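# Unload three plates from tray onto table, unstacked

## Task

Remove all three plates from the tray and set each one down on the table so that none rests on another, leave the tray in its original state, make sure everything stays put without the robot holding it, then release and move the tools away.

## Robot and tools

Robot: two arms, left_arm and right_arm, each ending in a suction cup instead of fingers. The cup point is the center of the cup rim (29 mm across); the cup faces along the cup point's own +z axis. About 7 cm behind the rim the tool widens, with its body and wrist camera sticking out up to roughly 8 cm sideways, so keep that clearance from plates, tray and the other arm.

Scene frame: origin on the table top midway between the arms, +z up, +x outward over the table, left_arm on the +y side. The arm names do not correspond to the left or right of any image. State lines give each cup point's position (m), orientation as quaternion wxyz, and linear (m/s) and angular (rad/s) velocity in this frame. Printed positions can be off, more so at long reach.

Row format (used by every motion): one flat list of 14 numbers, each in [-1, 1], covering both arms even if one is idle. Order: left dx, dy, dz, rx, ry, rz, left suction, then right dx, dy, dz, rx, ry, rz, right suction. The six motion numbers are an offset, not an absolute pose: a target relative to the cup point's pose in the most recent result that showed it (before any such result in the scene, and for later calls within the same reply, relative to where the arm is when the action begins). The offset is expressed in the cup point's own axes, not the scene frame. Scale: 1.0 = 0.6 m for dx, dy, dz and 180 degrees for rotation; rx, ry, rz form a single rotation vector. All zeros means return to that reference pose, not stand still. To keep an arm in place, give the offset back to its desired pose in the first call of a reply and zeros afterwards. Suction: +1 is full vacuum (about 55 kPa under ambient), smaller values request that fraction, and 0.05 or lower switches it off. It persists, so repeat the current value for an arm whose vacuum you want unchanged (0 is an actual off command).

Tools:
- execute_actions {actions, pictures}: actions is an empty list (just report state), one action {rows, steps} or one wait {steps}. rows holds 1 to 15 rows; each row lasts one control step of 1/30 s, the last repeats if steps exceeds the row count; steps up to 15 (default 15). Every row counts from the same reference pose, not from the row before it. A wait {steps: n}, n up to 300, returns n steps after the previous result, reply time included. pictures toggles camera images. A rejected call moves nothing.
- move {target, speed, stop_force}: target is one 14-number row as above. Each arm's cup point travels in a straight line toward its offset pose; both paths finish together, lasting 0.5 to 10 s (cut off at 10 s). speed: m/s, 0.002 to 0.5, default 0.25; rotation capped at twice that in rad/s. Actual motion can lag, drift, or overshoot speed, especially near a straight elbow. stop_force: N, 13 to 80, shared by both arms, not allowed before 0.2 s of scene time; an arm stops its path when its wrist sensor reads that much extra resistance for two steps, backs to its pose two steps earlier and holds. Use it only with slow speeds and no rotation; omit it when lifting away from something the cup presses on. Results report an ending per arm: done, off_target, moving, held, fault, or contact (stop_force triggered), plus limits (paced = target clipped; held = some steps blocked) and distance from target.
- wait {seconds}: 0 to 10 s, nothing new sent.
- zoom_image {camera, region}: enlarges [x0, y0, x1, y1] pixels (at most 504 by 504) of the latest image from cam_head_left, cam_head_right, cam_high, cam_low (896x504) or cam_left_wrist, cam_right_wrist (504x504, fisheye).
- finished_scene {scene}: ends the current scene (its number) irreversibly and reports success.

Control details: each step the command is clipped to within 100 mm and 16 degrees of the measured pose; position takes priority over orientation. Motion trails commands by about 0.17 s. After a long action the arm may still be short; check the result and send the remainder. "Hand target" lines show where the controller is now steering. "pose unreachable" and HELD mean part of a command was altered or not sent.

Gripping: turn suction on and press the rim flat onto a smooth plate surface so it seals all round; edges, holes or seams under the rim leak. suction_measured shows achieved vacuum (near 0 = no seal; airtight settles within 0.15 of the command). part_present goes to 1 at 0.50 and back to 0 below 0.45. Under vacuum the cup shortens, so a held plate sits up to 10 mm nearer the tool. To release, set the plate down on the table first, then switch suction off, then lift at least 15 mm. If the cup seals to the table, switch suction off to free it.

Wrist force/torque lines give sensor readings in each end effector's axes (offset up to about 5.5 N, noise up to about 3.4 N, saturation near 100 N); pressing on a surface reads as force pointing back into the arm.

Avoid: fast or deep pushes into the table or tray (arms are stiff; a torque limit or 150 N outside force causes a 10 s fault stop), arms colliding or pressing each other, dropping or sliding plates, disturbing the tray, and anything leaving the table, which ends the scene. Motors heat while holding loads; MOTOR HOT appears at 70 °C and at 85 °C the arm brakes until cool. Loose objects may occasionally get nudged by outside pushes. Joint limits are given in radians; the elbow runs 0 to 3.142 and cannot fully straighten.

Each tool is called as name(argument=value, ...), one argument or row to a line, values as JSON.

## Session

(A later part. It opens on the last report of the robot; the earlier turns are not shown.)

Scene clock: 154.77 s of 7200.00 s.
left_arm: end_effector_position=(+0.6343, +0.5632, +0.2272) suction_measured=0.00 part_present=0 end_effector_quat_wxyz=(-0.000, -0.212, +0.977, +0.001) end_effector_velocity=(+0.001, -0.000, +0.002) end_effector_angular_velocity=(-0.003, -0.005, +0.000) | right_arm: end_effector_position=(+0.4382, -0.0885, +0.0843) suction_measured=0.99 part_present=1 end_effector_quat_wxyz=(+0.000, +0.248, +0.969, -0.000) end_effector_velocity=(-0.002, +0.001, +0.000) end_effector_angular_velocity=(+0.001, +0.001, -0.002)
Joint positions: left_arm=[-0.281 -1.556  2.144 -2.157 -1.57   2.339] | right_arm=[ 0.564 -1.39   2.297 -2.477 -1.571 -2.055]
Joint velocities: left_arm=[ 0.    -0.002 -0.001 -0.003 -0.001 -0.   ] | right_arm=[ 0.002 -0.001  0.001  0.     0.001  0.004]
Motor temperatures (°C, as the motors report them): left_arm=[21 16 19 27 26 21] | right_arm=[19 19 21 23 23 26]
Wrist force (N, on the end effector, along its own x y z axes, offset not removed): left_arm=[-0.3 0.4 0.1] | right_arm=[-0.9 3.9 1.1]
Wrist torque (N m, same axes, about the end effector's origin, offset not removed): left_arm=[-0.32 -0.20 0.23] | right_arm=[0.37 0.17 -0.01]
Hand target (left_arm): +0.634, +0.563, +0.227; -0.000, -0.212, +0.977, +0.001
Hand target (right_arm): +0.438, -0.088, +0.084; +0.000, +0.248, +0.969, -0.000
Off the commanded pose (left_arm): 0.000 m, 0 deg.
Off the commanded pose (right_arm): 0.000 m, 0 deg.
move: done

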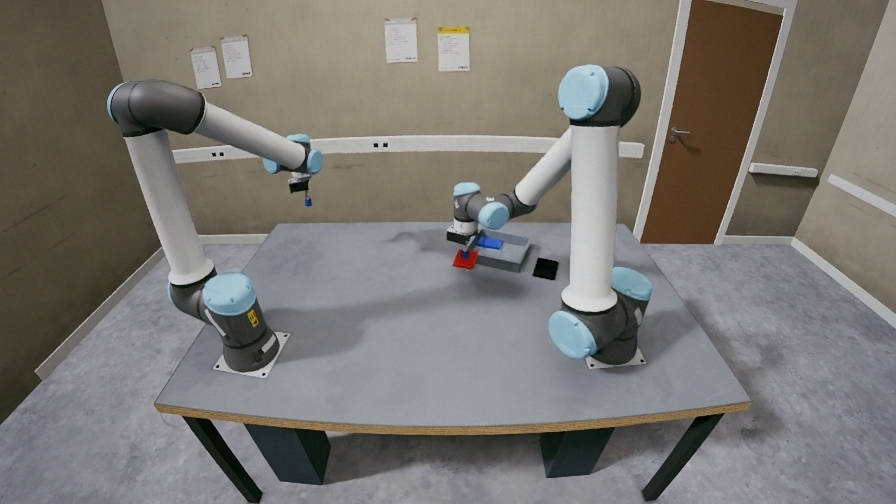

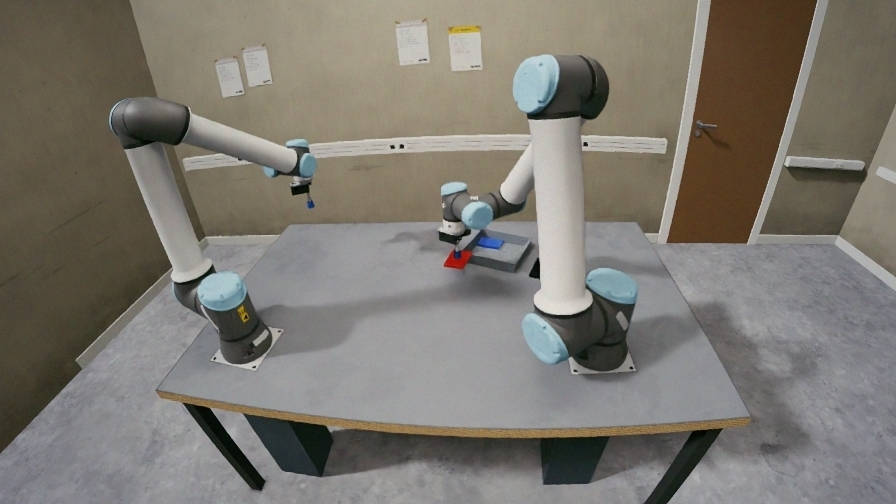

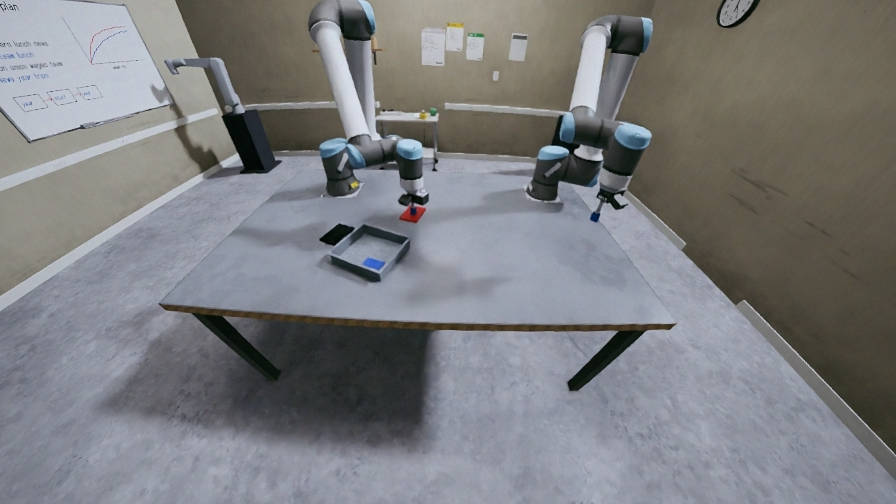

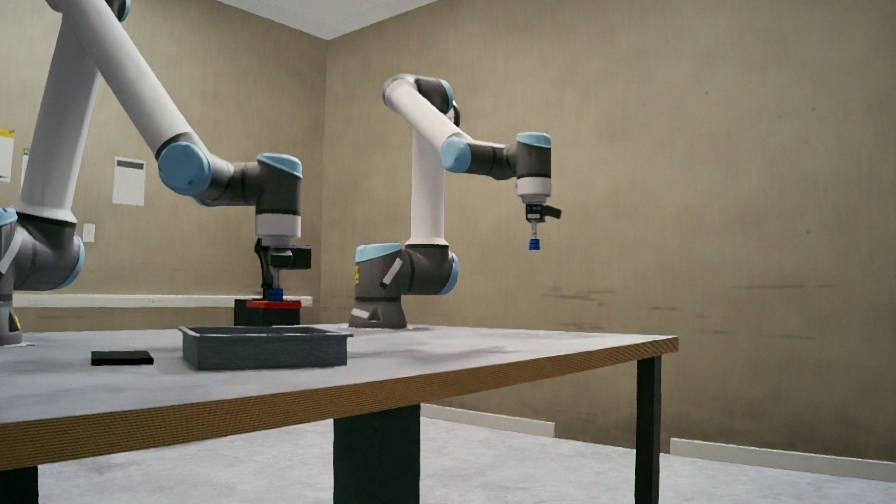

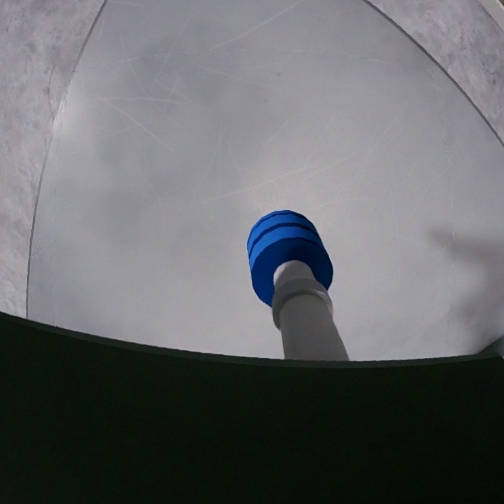

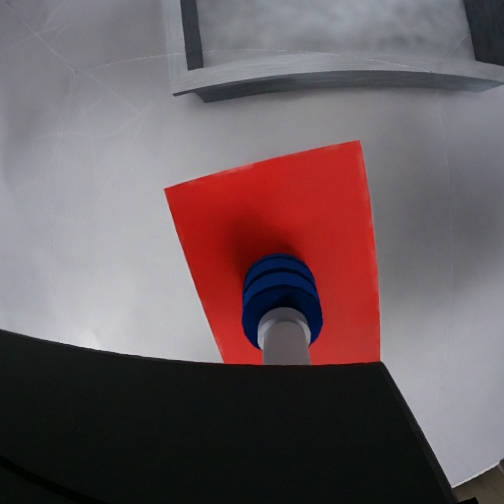

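move(
  target=[0, 0, 0, 0, 0, 0, 0, 0, 0, 0.1305, 0, 0, 0, 1],
  speed=0.1,
)

move(
  target=[0, 0, 0, 0, 0, 0, 0, 0, 0, 0.022, 0, 0, 0, 1],
  speed=0.004,
  stop_force=13,
)

Scene clock: 158.63 s of 7200.00 s.
left_arm: end_effector_position=(+0.6343, +0.5632, +0.2272) suction_measured=0.00 part_present=0 end_effector_quat_wxyz=(-0.000, -0.212, +0.977, +0.001) end_effector_velocity=(+0.001, -0.000, -0.000) end_effector_angular_velocity=(+0.001, -0.001, -0.000) | right_arm: end_effector_position=(+0.4383, -0.0885, +0.0062) suction_measured=1.00 part_present=1 end_effector_quat_wxyz=(+0.000, +0.248, +0.969, -0.000) end_effector_velocity=(+0.000, +0.000, -0.002) end_effector_angular_velocity=(+0.001, +0.000, +0.001)
Joint positions: left_arm=[-0.281 -1.556  2.144 -2.157 -1.57   2.339] | right_arm=[ 0.563 -1.245  2.331 -2.657 -1.571 -2.055]
Joint velocities: left_arm=[-0.001  0.001 -0.001 -0.001  0.001 -0.   ] | right_arm=[-0.     0.004  0.    -0.004  0.001 -0.001]
Motor temperatures (°C, as the motors report them): left_arm=[21 16 19 27 26 21] | right_arm=[19 19 21 23 23 26]
Wrist force (N, on the end effector, along its own x y z axes, offset not removed): left_arm=[1.4 0.7 -2.0] | right_arm=[-3.2 3.0 4.6]
Wrist torque (N m, same axes, about the end effector's origin, offset not removed): left_arm=[-0.44 -0.44 0.19] | right_arm=[0.25 0.44 0.07]
Hand target (left_arm): +0.634, +0.563, +0.227; -0.000, -0.212, +0.977, +0.001
Hand target (right_arm): +0.438, -0.088, +0.006; +0.000, +0.248, +0.969, -0.000
Off the commanded pose (left_arm): 0.000 m, 0 deg.
Off the commanded pose (right_arm): 0.000 m, 0 deg.
move: done

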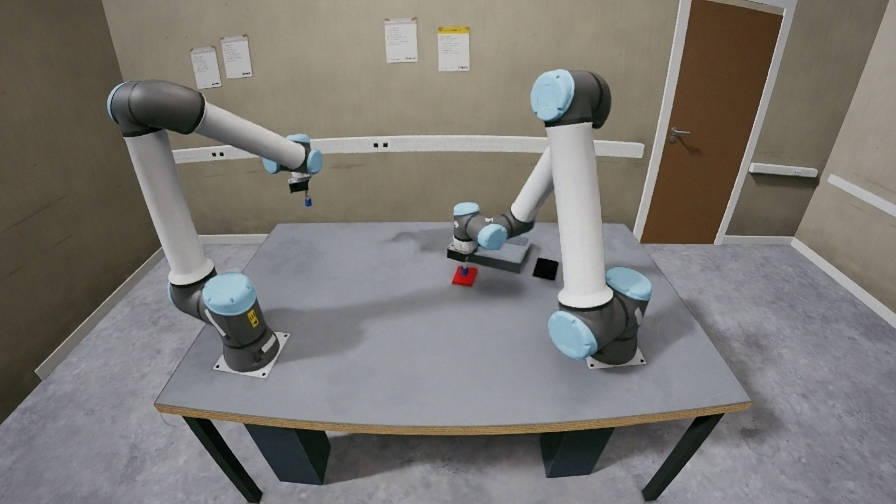

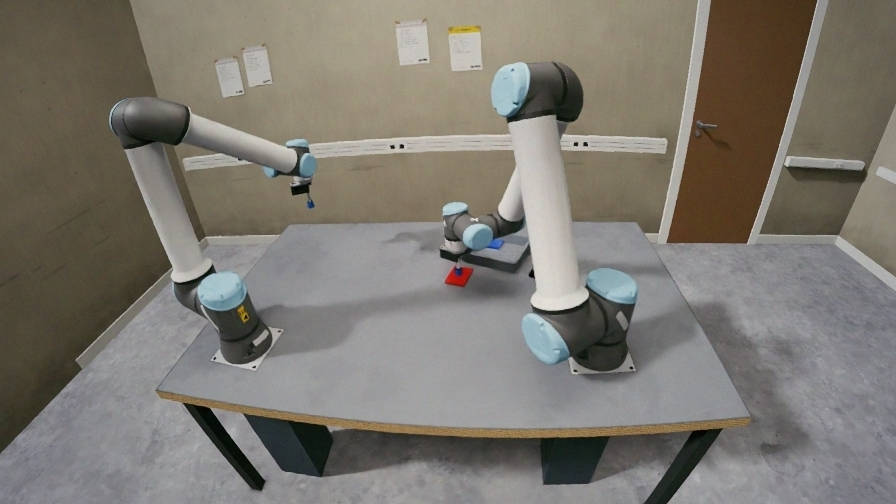

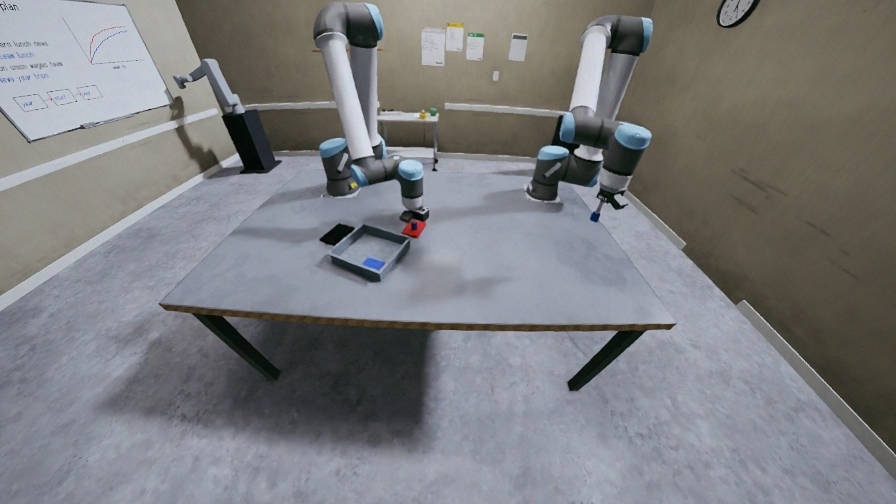

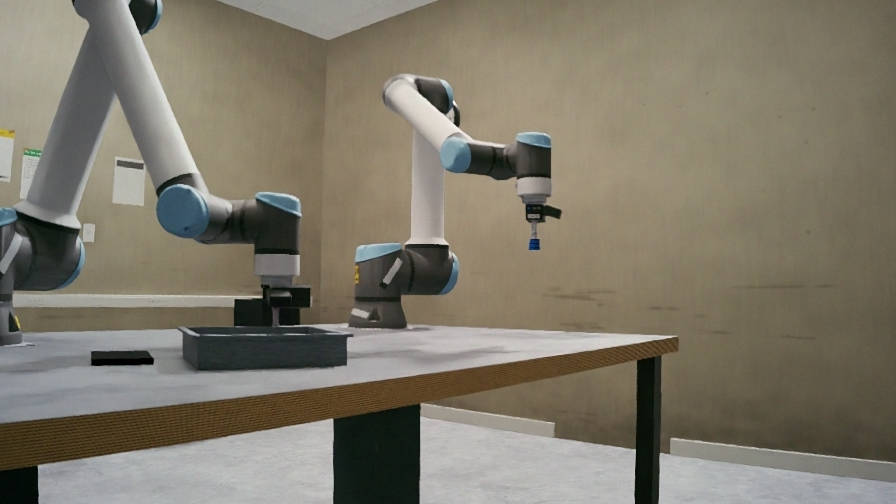

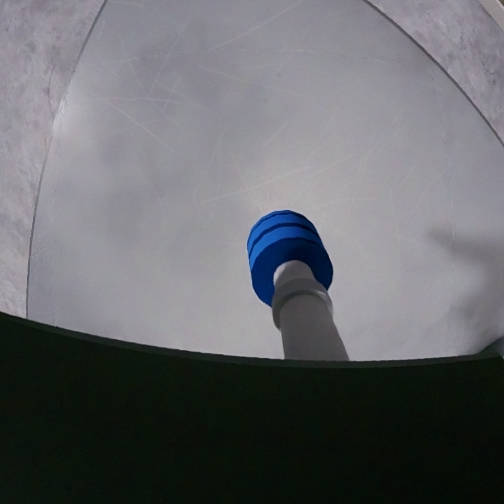

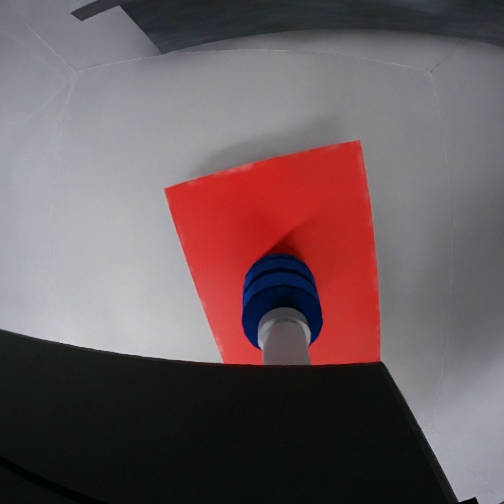

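Scene clock: 160.27 s of 7200.00 s.
left_arm: end_effector_position=(+0.6343, +0.5632, +0.2272) suction_measured=0.00 part_present=0 end_effector_quat_wxyz=(-0.000, -0.212, +0.977, +0.001) end_effector_velocity=(+0.000, +0.000, -0.001) end_effector_angular_velocity=(+0.001, +0.001, +0.000) | right_arm: end_effector_position=(+0.4384, -0.0884, +0.0012) suction_measured=0.96 part_present=1 end_effector_quat_wxyz=(+0.000, +0.248, +0.969, -0.000) end_effector_velocity=(-0.001, -0.000, +0.000) end_effector_angular_velocity=(-0.002, +0.002, -0.000)
Joint positions: left_arm=[-0.281 -1.556  2.144 -2.157 -1.57   2.339] | right_arm=[ 0.563 -1.234  2.332 -2.669 -1.571 -2.055]
Joint velocities: left_arm=[-0.     0.002 -0.001  0.     0.001 -0.   ] | right_arm=[ 0.001 -0.001  0.     0.003 -0.     0.001]
Motor temperatures (°C, as the motors report them): left_arm=[21 16 19 27 26 21] | right_arm=[19 19 21 23 23 26]
Wrist force (N, on the end effector, along its own x y z axes, offset not removed): left_arm=[-0.7 2.0 -0.9] | right_arm=[-2.3 -2.5 -19.5]
Wrist torque (N m, same axes, about the end effector's origin, offset not removed): left_arm=[-0.16 -0.12 0.21] | right_arm=[-0.27 0.66 -0.11]
Hand target (left_arm): +0.634, +0.563, +0.227; -0.000, -0.212, +0.977, +0.001
Hand target (right_arm): +0.438, -0.088, +0.001; +0.000, +0.248, +0.969, -0.000
Off the commanded pose (left_arm): 0.000 m, 0 deg.
Off the commanded pose (right_arm): 0.008 m, 0 deg.
move: contact (right_arm)

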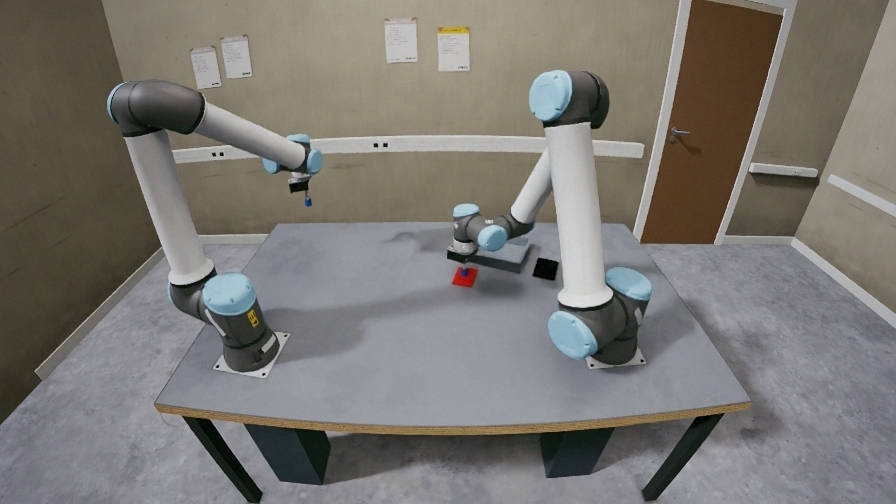

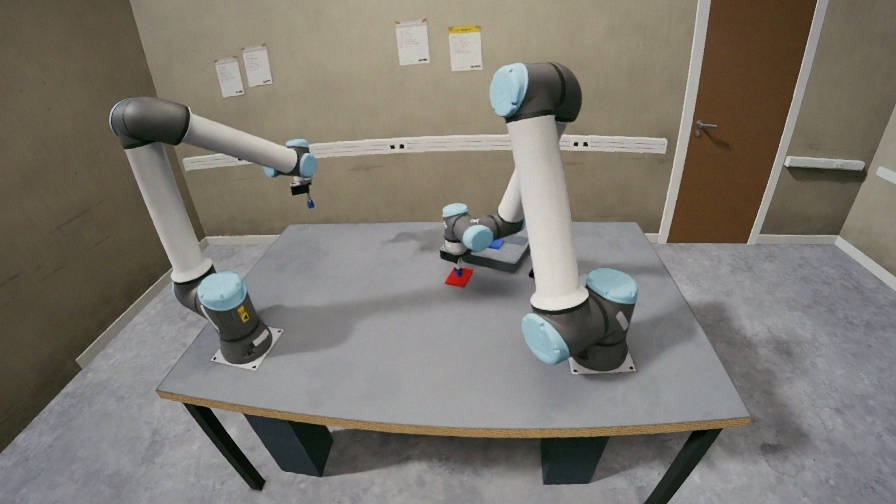

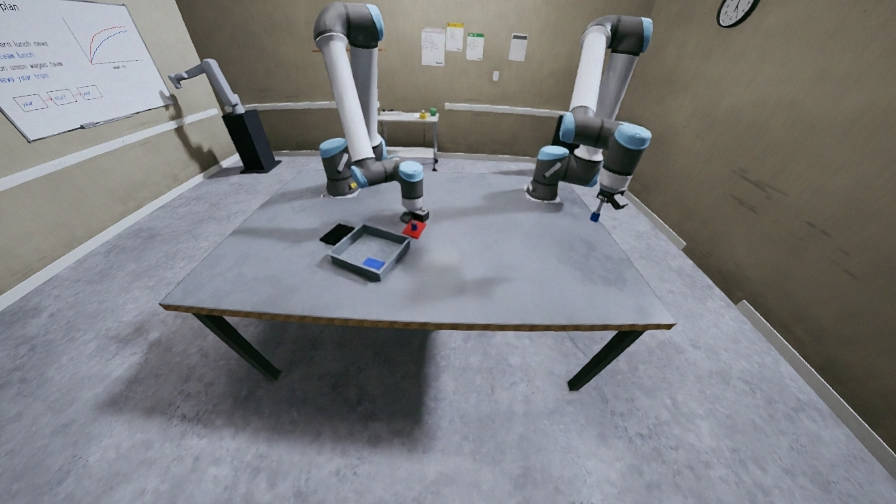

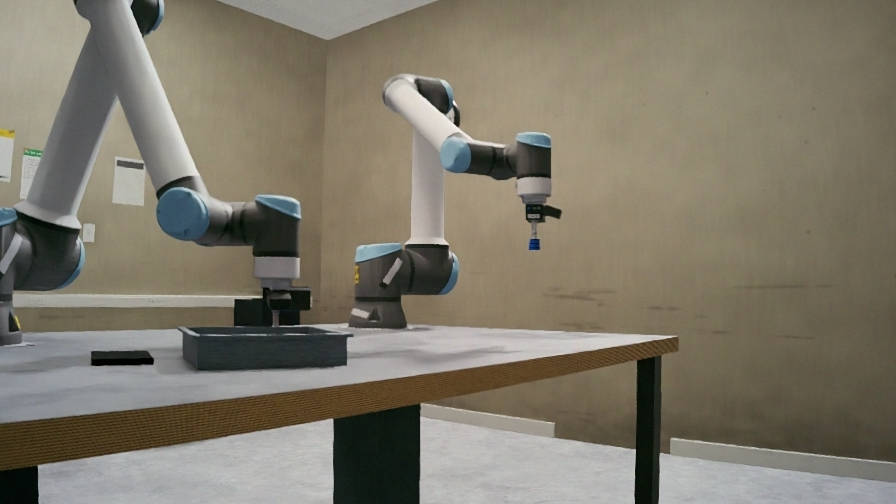

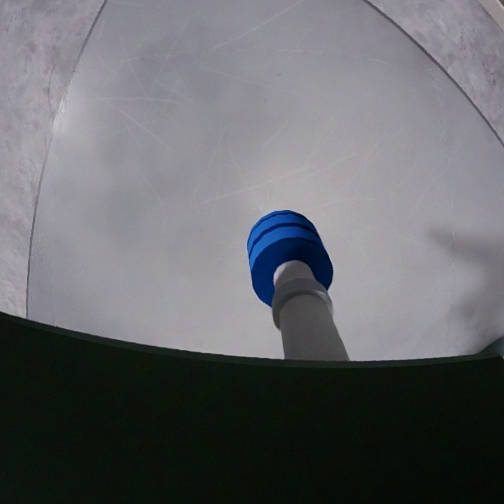

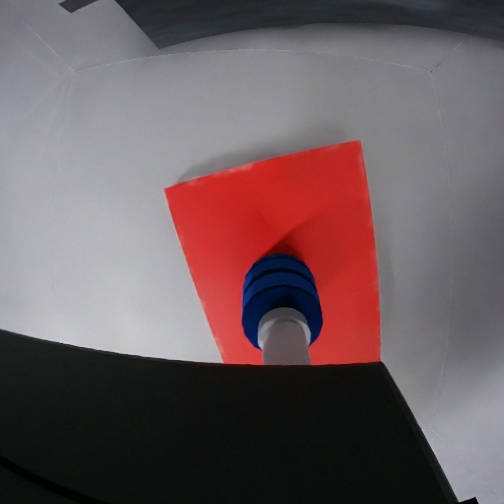

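execute_actions(
  actions=[
    {"rows": [[0, 0, 0, 0, 0, 0, 0, 0, 0, -0.0005, 0, 0, 0, 0]], "steps": 6},
  ],
  pictures=false,
)

move(
  target=[0, 0, 0, 0, 0, 0, 0, 0, 0, -0.123, 0, 0, 0, 0],
  speed=0.15,
)

move(
  target=[0, 0, 0, 0, 0, 0, 0, -0.463, 0.0208, 0, 0, 0, 0, 0],
  speed=0.3,
)

move(
  target=[0, 0, 0, 0, 0, 0, 0, 0, 0, 0.088, 0, 0, 0, 0],
  speed=0.1,
)

Scene clock: 172.87 s of 7200.00 s.
left_arm: end_effector_position=(+0.6343, +0.5632, +0.2272) suction_measured=0.00 part_present=0 end_effector_quat_wxyz=(-0.000, -0.212, +0.977, +0.001) end_effector_velocity=(+0.000, -0.000, -0.001) end_effector_angular_velocity=(+0.001, +0.001, +0.000) | right_arm: end_effector_position=(+0.4384, -0.0884, +0.0015) suction_measured=0.00 part_present=0 end_effector_quat_wxyz=(+0.000, +0.248, +0.969, -0.000) end_effector_velocity=(+0.001, -0.001, +0.000) end_effector_angular_velocity=(-0.001, -0.000, -0.001)
Joint positions: left_arm=[-0.281 -1.556  2.144 -2.157 -1.57   2.339] | right_arm=[ 0.563 -1.235  2.332 -2.668 -1.571 -2.055]
Joint velocities: left_arm=[-0.     0.002  0.    -0.001  0.001 -0.   ] | right_arm=[-0.001 -0.001 -0.     0.001 -0.001  0.   ]
Motor temperatures (°C, as the motors report them): left_arm=[21 16 19 27 26 21] | right_arm=[19 19 21 23 23 26]
Wrist force (N, on the end effector, along its own x y z axes, offset not removed): left_arm=[0.6 2.2 -2.2] | right_arm=[-5.6 -1.7 -14.7]
Wrist torque (N m, same axes, about the end effector's origin, offset not removed): left_arm=[-0.17 -0.28 0.14] | right_arm=[-0.15 0.97 -0.13]
Hand target (left_arm): +0.634, +0.563, +0.227; -0.000, -0.212, +0.977, +0.001
Hand target (right_arm): +0.438, -0.088, +0.001; +0.000, +0.248, +0.969, -0.000
Off the commanded pose (left_arm): 0.000 m, 0 deg.
Off the commanded pose (right_arm): 0.000 m, 0 deg.
Steps of this call (steps 1 to 372: nothing new was sent; steps 373 to 378: all 6 steps of this action). Readings (end_effector_position | what the end effector reports):
373: left_arm (+0.6343, +0.5632, +0.2272) | right_arm (+0.4383, -0.0885, +0.0013) | left_arm suction_measured=0.00 part_present=0 | right_arm suction_measured=0.31 part_present=0
374: left_arm (+0.6343, +0.5632, +0.2272) | right_arm (+0.4384, -0.0884, +0.0014) | left_arm suction_measured=0.00 part_present=0 | right_arm suction_measured=0.00 part_present=0
376: left_arm (+0.6343, +0.5632, +0.2272) | right_arm (+0.4384, -0.0884, +0.0014) | left_arm suction_measured=0.00 part_present=0 | right_arm suction_measured=0.00 part_present=0
378: the state above

Scene clock: 174.10 s of 7200.00 s.
left_arm: end_effector_position=(+0.6343, +0.5632, +0.2272) suction_measured=0.00 part_present=0 end_effector_quat_wxyz=(-0.000, -0.212, +0.977, +0.001) end_effector_velocity=(-0.001, +0.001, -0.002) end_effector_angular_velocity=(+0.002, +0.003, +0.000) | right_arm: end_effector_position=(+0.4383, -0.0885, +0.0751) suction_measured=0.00 part_present=0 end_effector_quat_wxyz=(+0.000, +0.248, +0.969, -0.000) end_effector_velocity=(+0.000, +0.000, +0.002) end_effector_angular_velocity=(-0.000, -0.000, +0.001)
Joint positions: left_arm=[-0.281 -1.556  2.144 -2.157 -1.57   2.339] | right_arm=[ 0.563 -1.374  2.302 -2.499 -1.571 -2.055]
Joint velocities: left_arm=[ 0.     0.     0.002  0.001  0.001 -0.   ] | right_arm=[ 0.    -0.003 -0.001  0.004 -0.    -0.001]
Motor temperatures (°C, as the motors report them): left_arm=[21 16 19 27 26 21] | right_arm=[19 19 21 23 23 26]
Wrist force (N, on the end effector, along its own x y z axes, offset not removed): left_arm=[1.1 1.1 -1.2] | right_arm=[-0.7 -0.4 -1.3]
Wrist torque (N m, same axes, about the end effector's origin, offset not removed): left_arm=[-0.34 -0.32 0.20] | right_arm=[-0.10 0.12 0.07]
Hand target (left_arm): +0.634, +0.563, +0.227; -0.000, -0.212, +0.977, +0.001
Hand target (right_arm): +0.438, -0.088, +0.075; +0.000, +0.248, +0.969, -0.000
Off the commanded pose (left_arm): 0.000 m, 0 deg.
Off the commanded pose (right_arm): 0.000 m, 0 deg.
move: done

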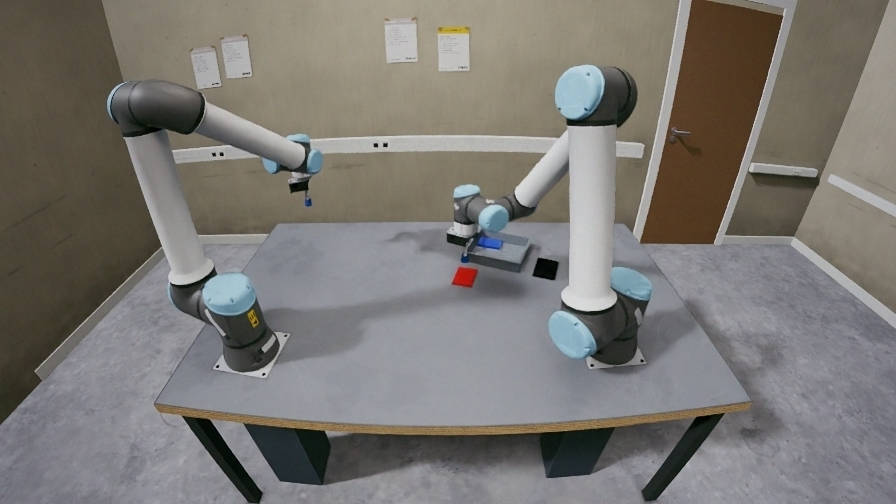

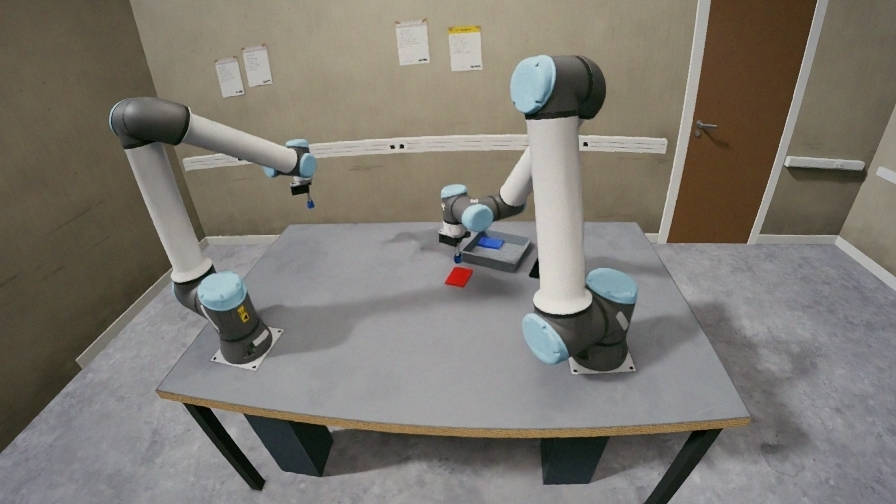

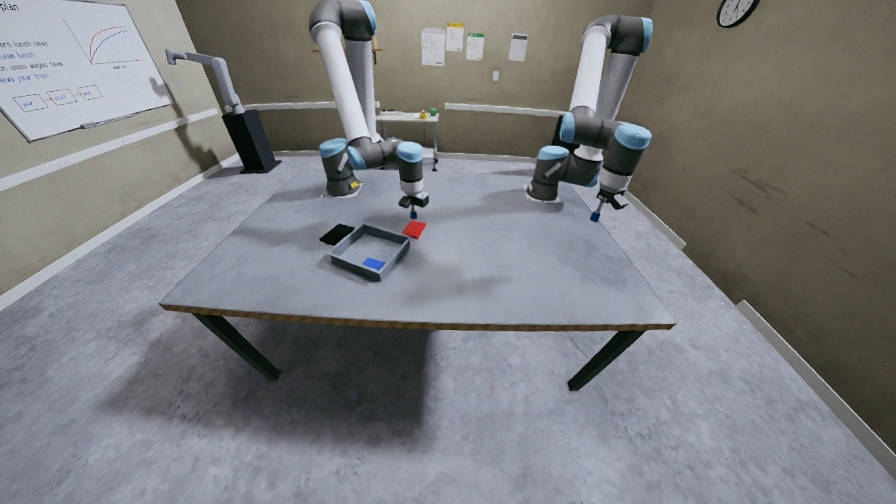

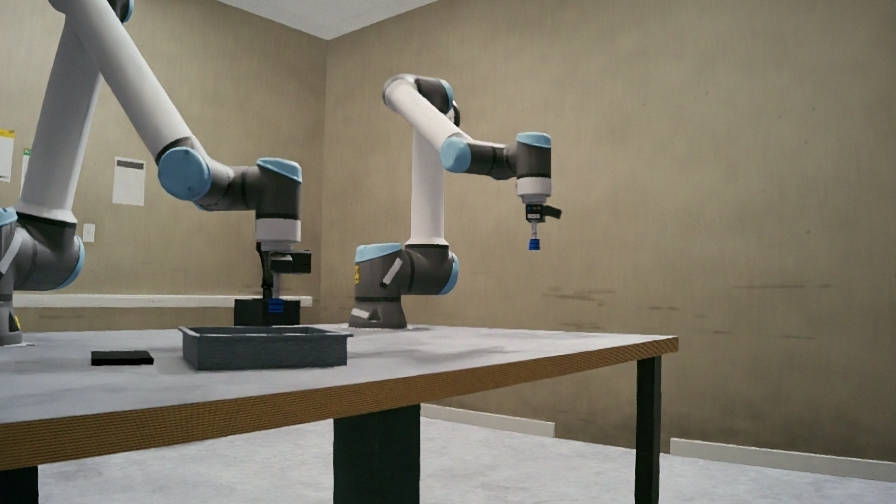

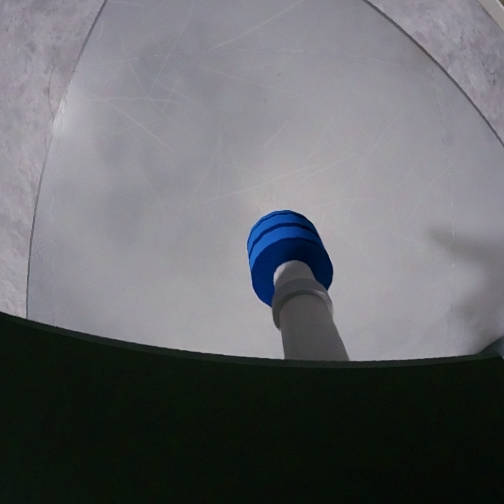

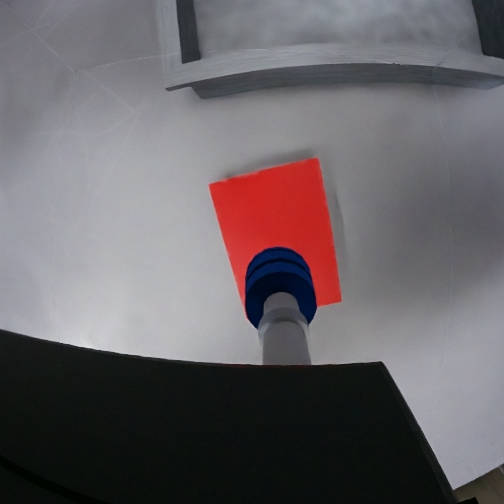

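Scene clock: 175.63 s of 7200.00 s.
left_arm: end_effector_position=(+0.6343, +0.5632, +0.2272) suction_measured=0.00 part_present=0 end_effector_quat_wxyz=(-0.000, -0.212, +0.977, +0.001) end_effector_velocity=(+0.001, +0.000, -0.000) end_effector_angular_velocity=(+0.001, -0.000, +0.000) | right_arm: end_effector_position=(+0.6875, -0.2113, +0.0753) suction_measured=0.00 part_present=0 end_effector_quat_wxyz=(+0.000, +0.248, +0.969, -0.000) end_effector_velocity=(+0.003, -0.001, +0.000) end_effector_angular_velocity=(-0.002, -0.002, +0.000)
Joint positions: left_arm=[-0.281 -1.556  2.144 -2.157 -1.57   2.339] | right_arm=[ 0.23  -1.221  2.078 -2.428 -1.571 -2.388]
Joint velocities: left_arm=[ 0.     0.001 -0.001 -0.     0.001 -0.   ] | right_arm=[-0.002  0.002 -0.003  0.    -0.003 -0.002]
Motor temperatures (°C, as the motors report them): left_arm=[21 16 19 27 26 21] | right_arm=[19 19 21 23 23 26]
Wrist force (N, on the end effector, along its own x y z axes, offset not removed): left_arm=[1.3 2.4 -1.6] | right_arm=[-5.2 2.8 3.3]
Wrist torque (N m, same axes, about the end effector's origin, offset not removed): left_arm=[-0.05 -0.36 0.13] | right_arm=[0.12 0.92 0.02]
Hand target (left_arm): +0.634, +0.563, +0.227; -0.000, -0.212, +0.977, +0.001
Hand target (right_arm): +0.688, -0.211, +0.075; +0.000, +0.248, +0.969, -0.000
Off the commanded pose (left_arm): 0.000 m, 0 deg.
Off the commanded pose (right_arm): 0.000 m, 0 deg.
move: done

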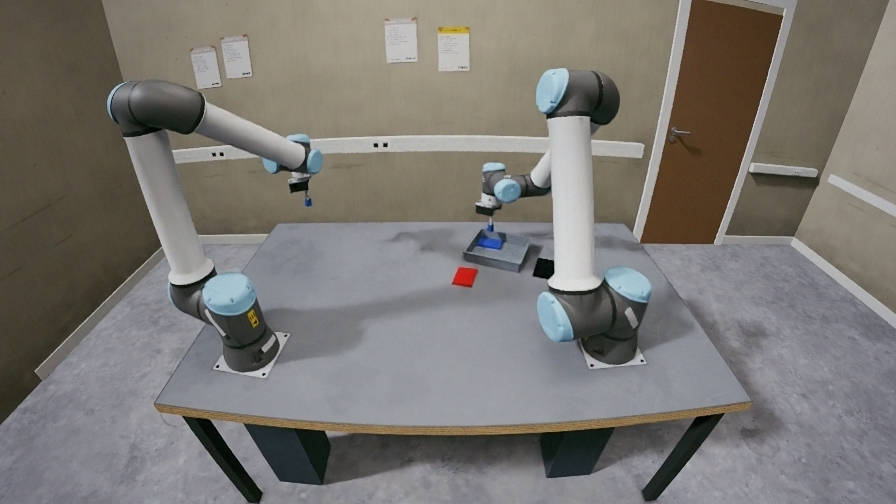

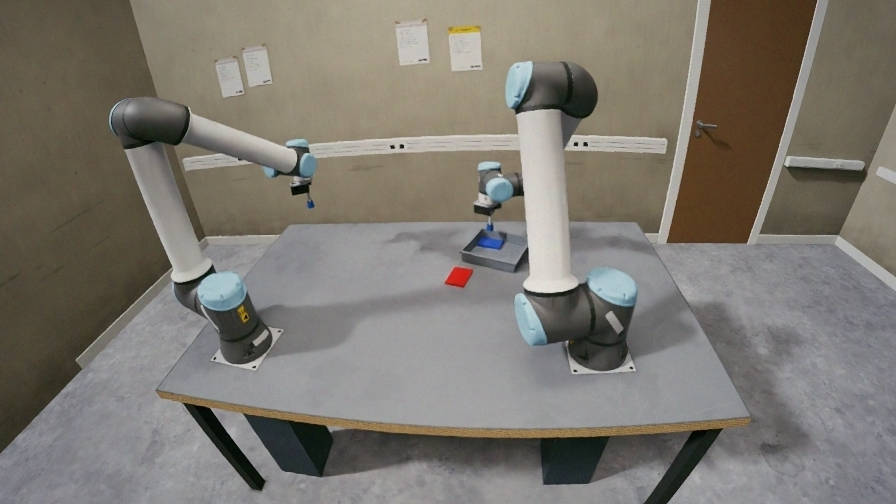

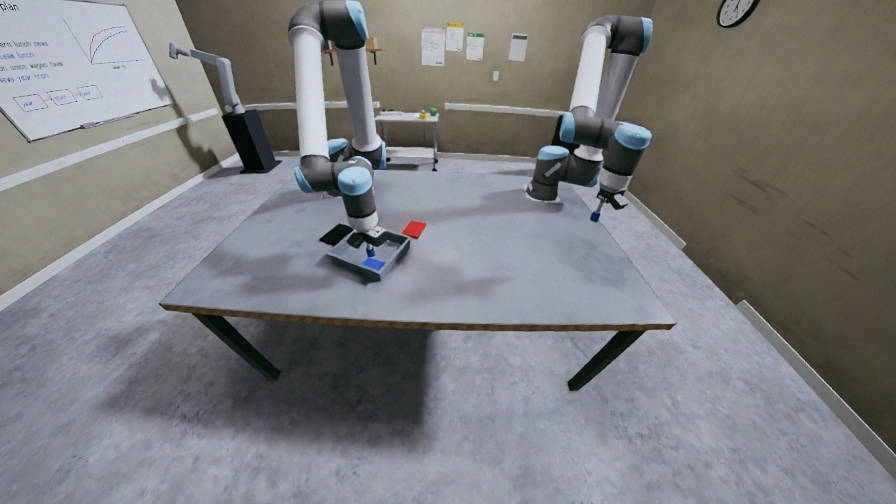

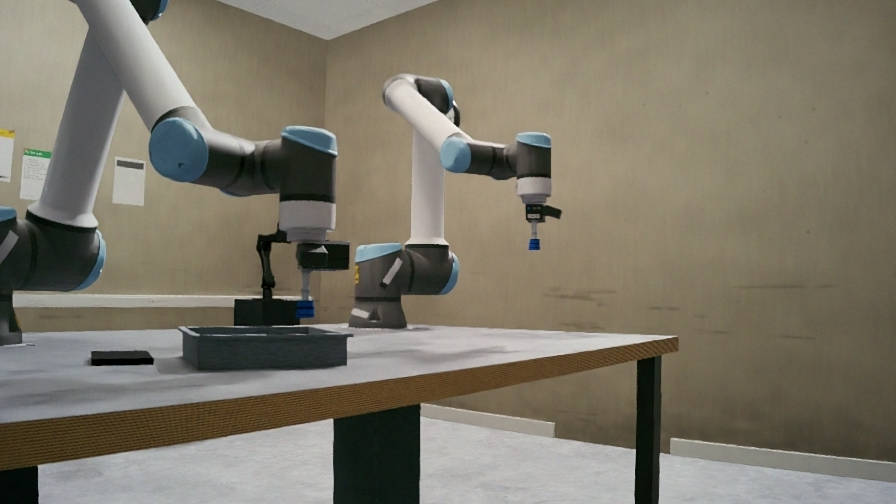

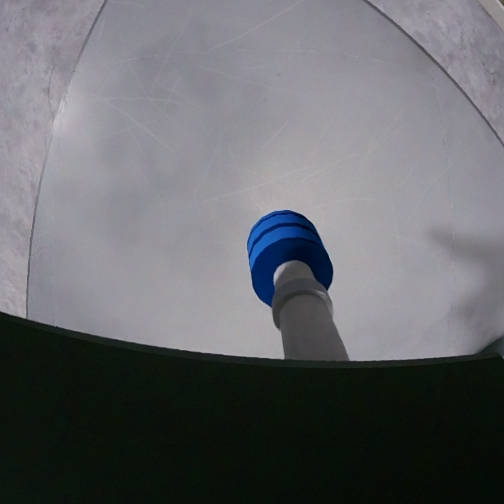

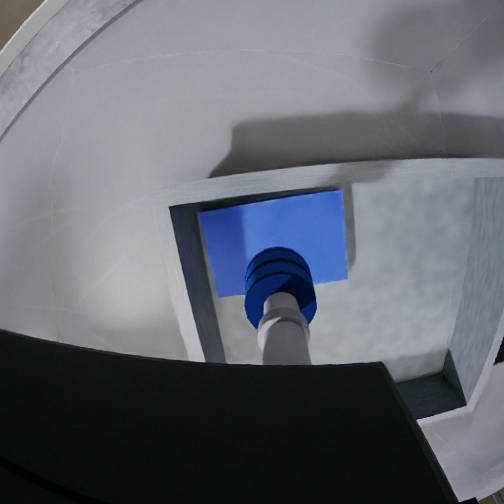

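Scene clock: 176.63 s of 7200.00 s.
left_arm: end_effector_position=(+0.6343, +0.5632, +0.2272) suction_measured=0.00 part_present=0 end_effector_quat_wxyz=(-0.000, -0.212, +0.977, +0.001) end_effector_velocity=(-0.001, +0.001, -0.001) end_effector_angular_velocity=(+0.002, +0.002, +0.001) | right_arm: end_effector_position=(+0.6875, -0.2113, +0.0226) suction_measured=0.00 part_present=0 end_effector_quat_wxyz=(+0.000, +0.248, +0.969, -0.000) end_effector_velocity=(-0.000, -0.001, -0.003) end_effector_angular_velocity=(+0.001, +0.002, -0.002)
Joint positions: left_arm=[-0.281 -1.556  2.144 -2.157 -1.57   2.339] | right_arm=[ 0.23  -1.143  2.098 -2.526 -1.571 -2.388]
Joint velocities: left_arm=[ 0.001  0.     0.002  0.     0.001 -0.   ] | right_arm=[-0.001  0.003  0.001 -0.002  0.001  0.001]
Motor temperatures (°C, as the motors report them): left_arm=[21 16 19 27 26 21] | right_arm=[19 19 21 23 23 26]
Wrist force (N, on the end effector, along its own x y z axes, offset not removed): left_arm=[0.8 1.5 0.7] | right_arm=[-3.8 1.5 -3.4]
Wrist torque (N m, same axes, about the end effector's origin, offset not removed): left_arm=[-0.13 -0.42 0.17] | right_arm=[0.27 0.51 0.10]
Hand target (left_arm): +0.634, +0.563, +0.227; -0.000, -0.212, +0.977, +0.001
Hand target (right_arm): +0.688, -0.211, +0.022; +0.000, +0.248, +0.969, -0.000
Off the commanded pose (left_arm): 0.000 m, 0 deg.
Off the commanded pose (right_arm): 0.000 m, 0 deg.
move: done

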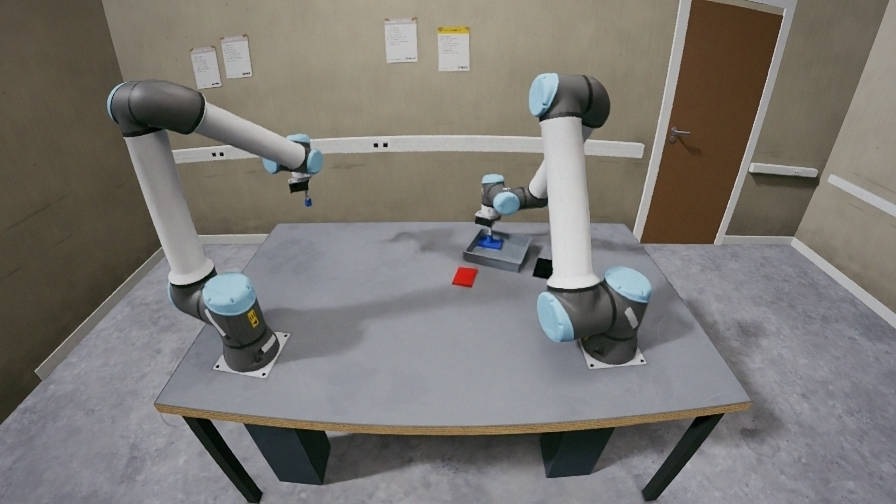

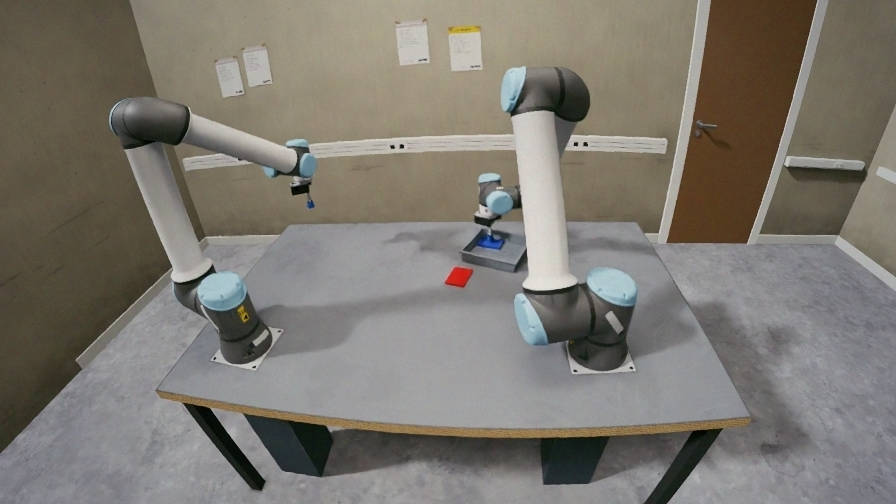

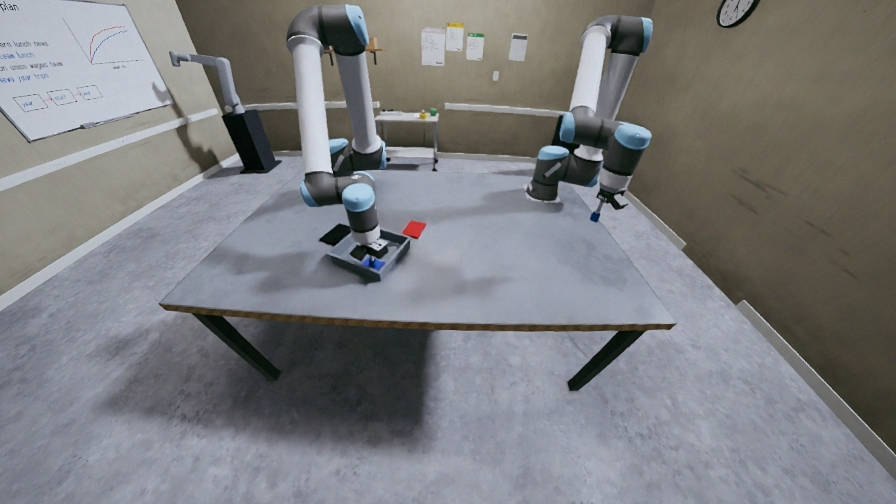

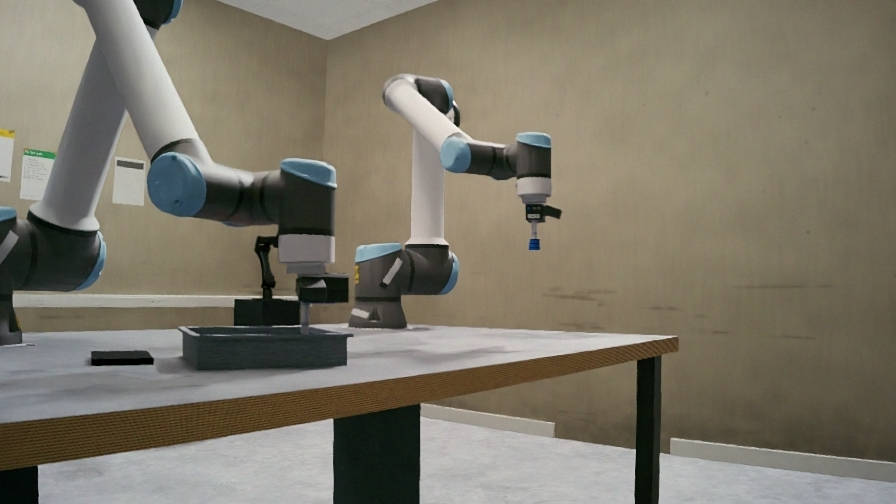

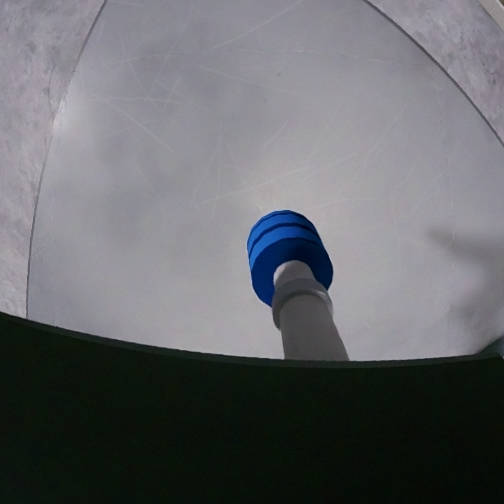

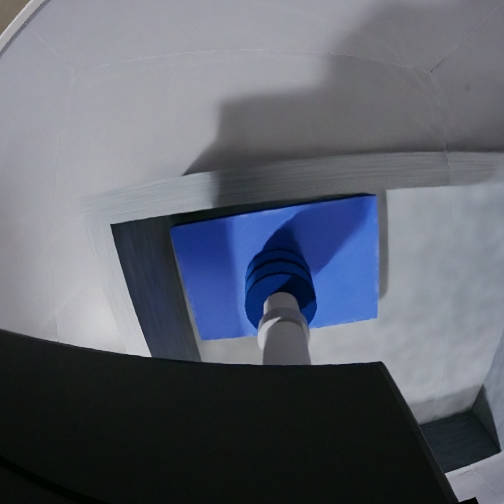

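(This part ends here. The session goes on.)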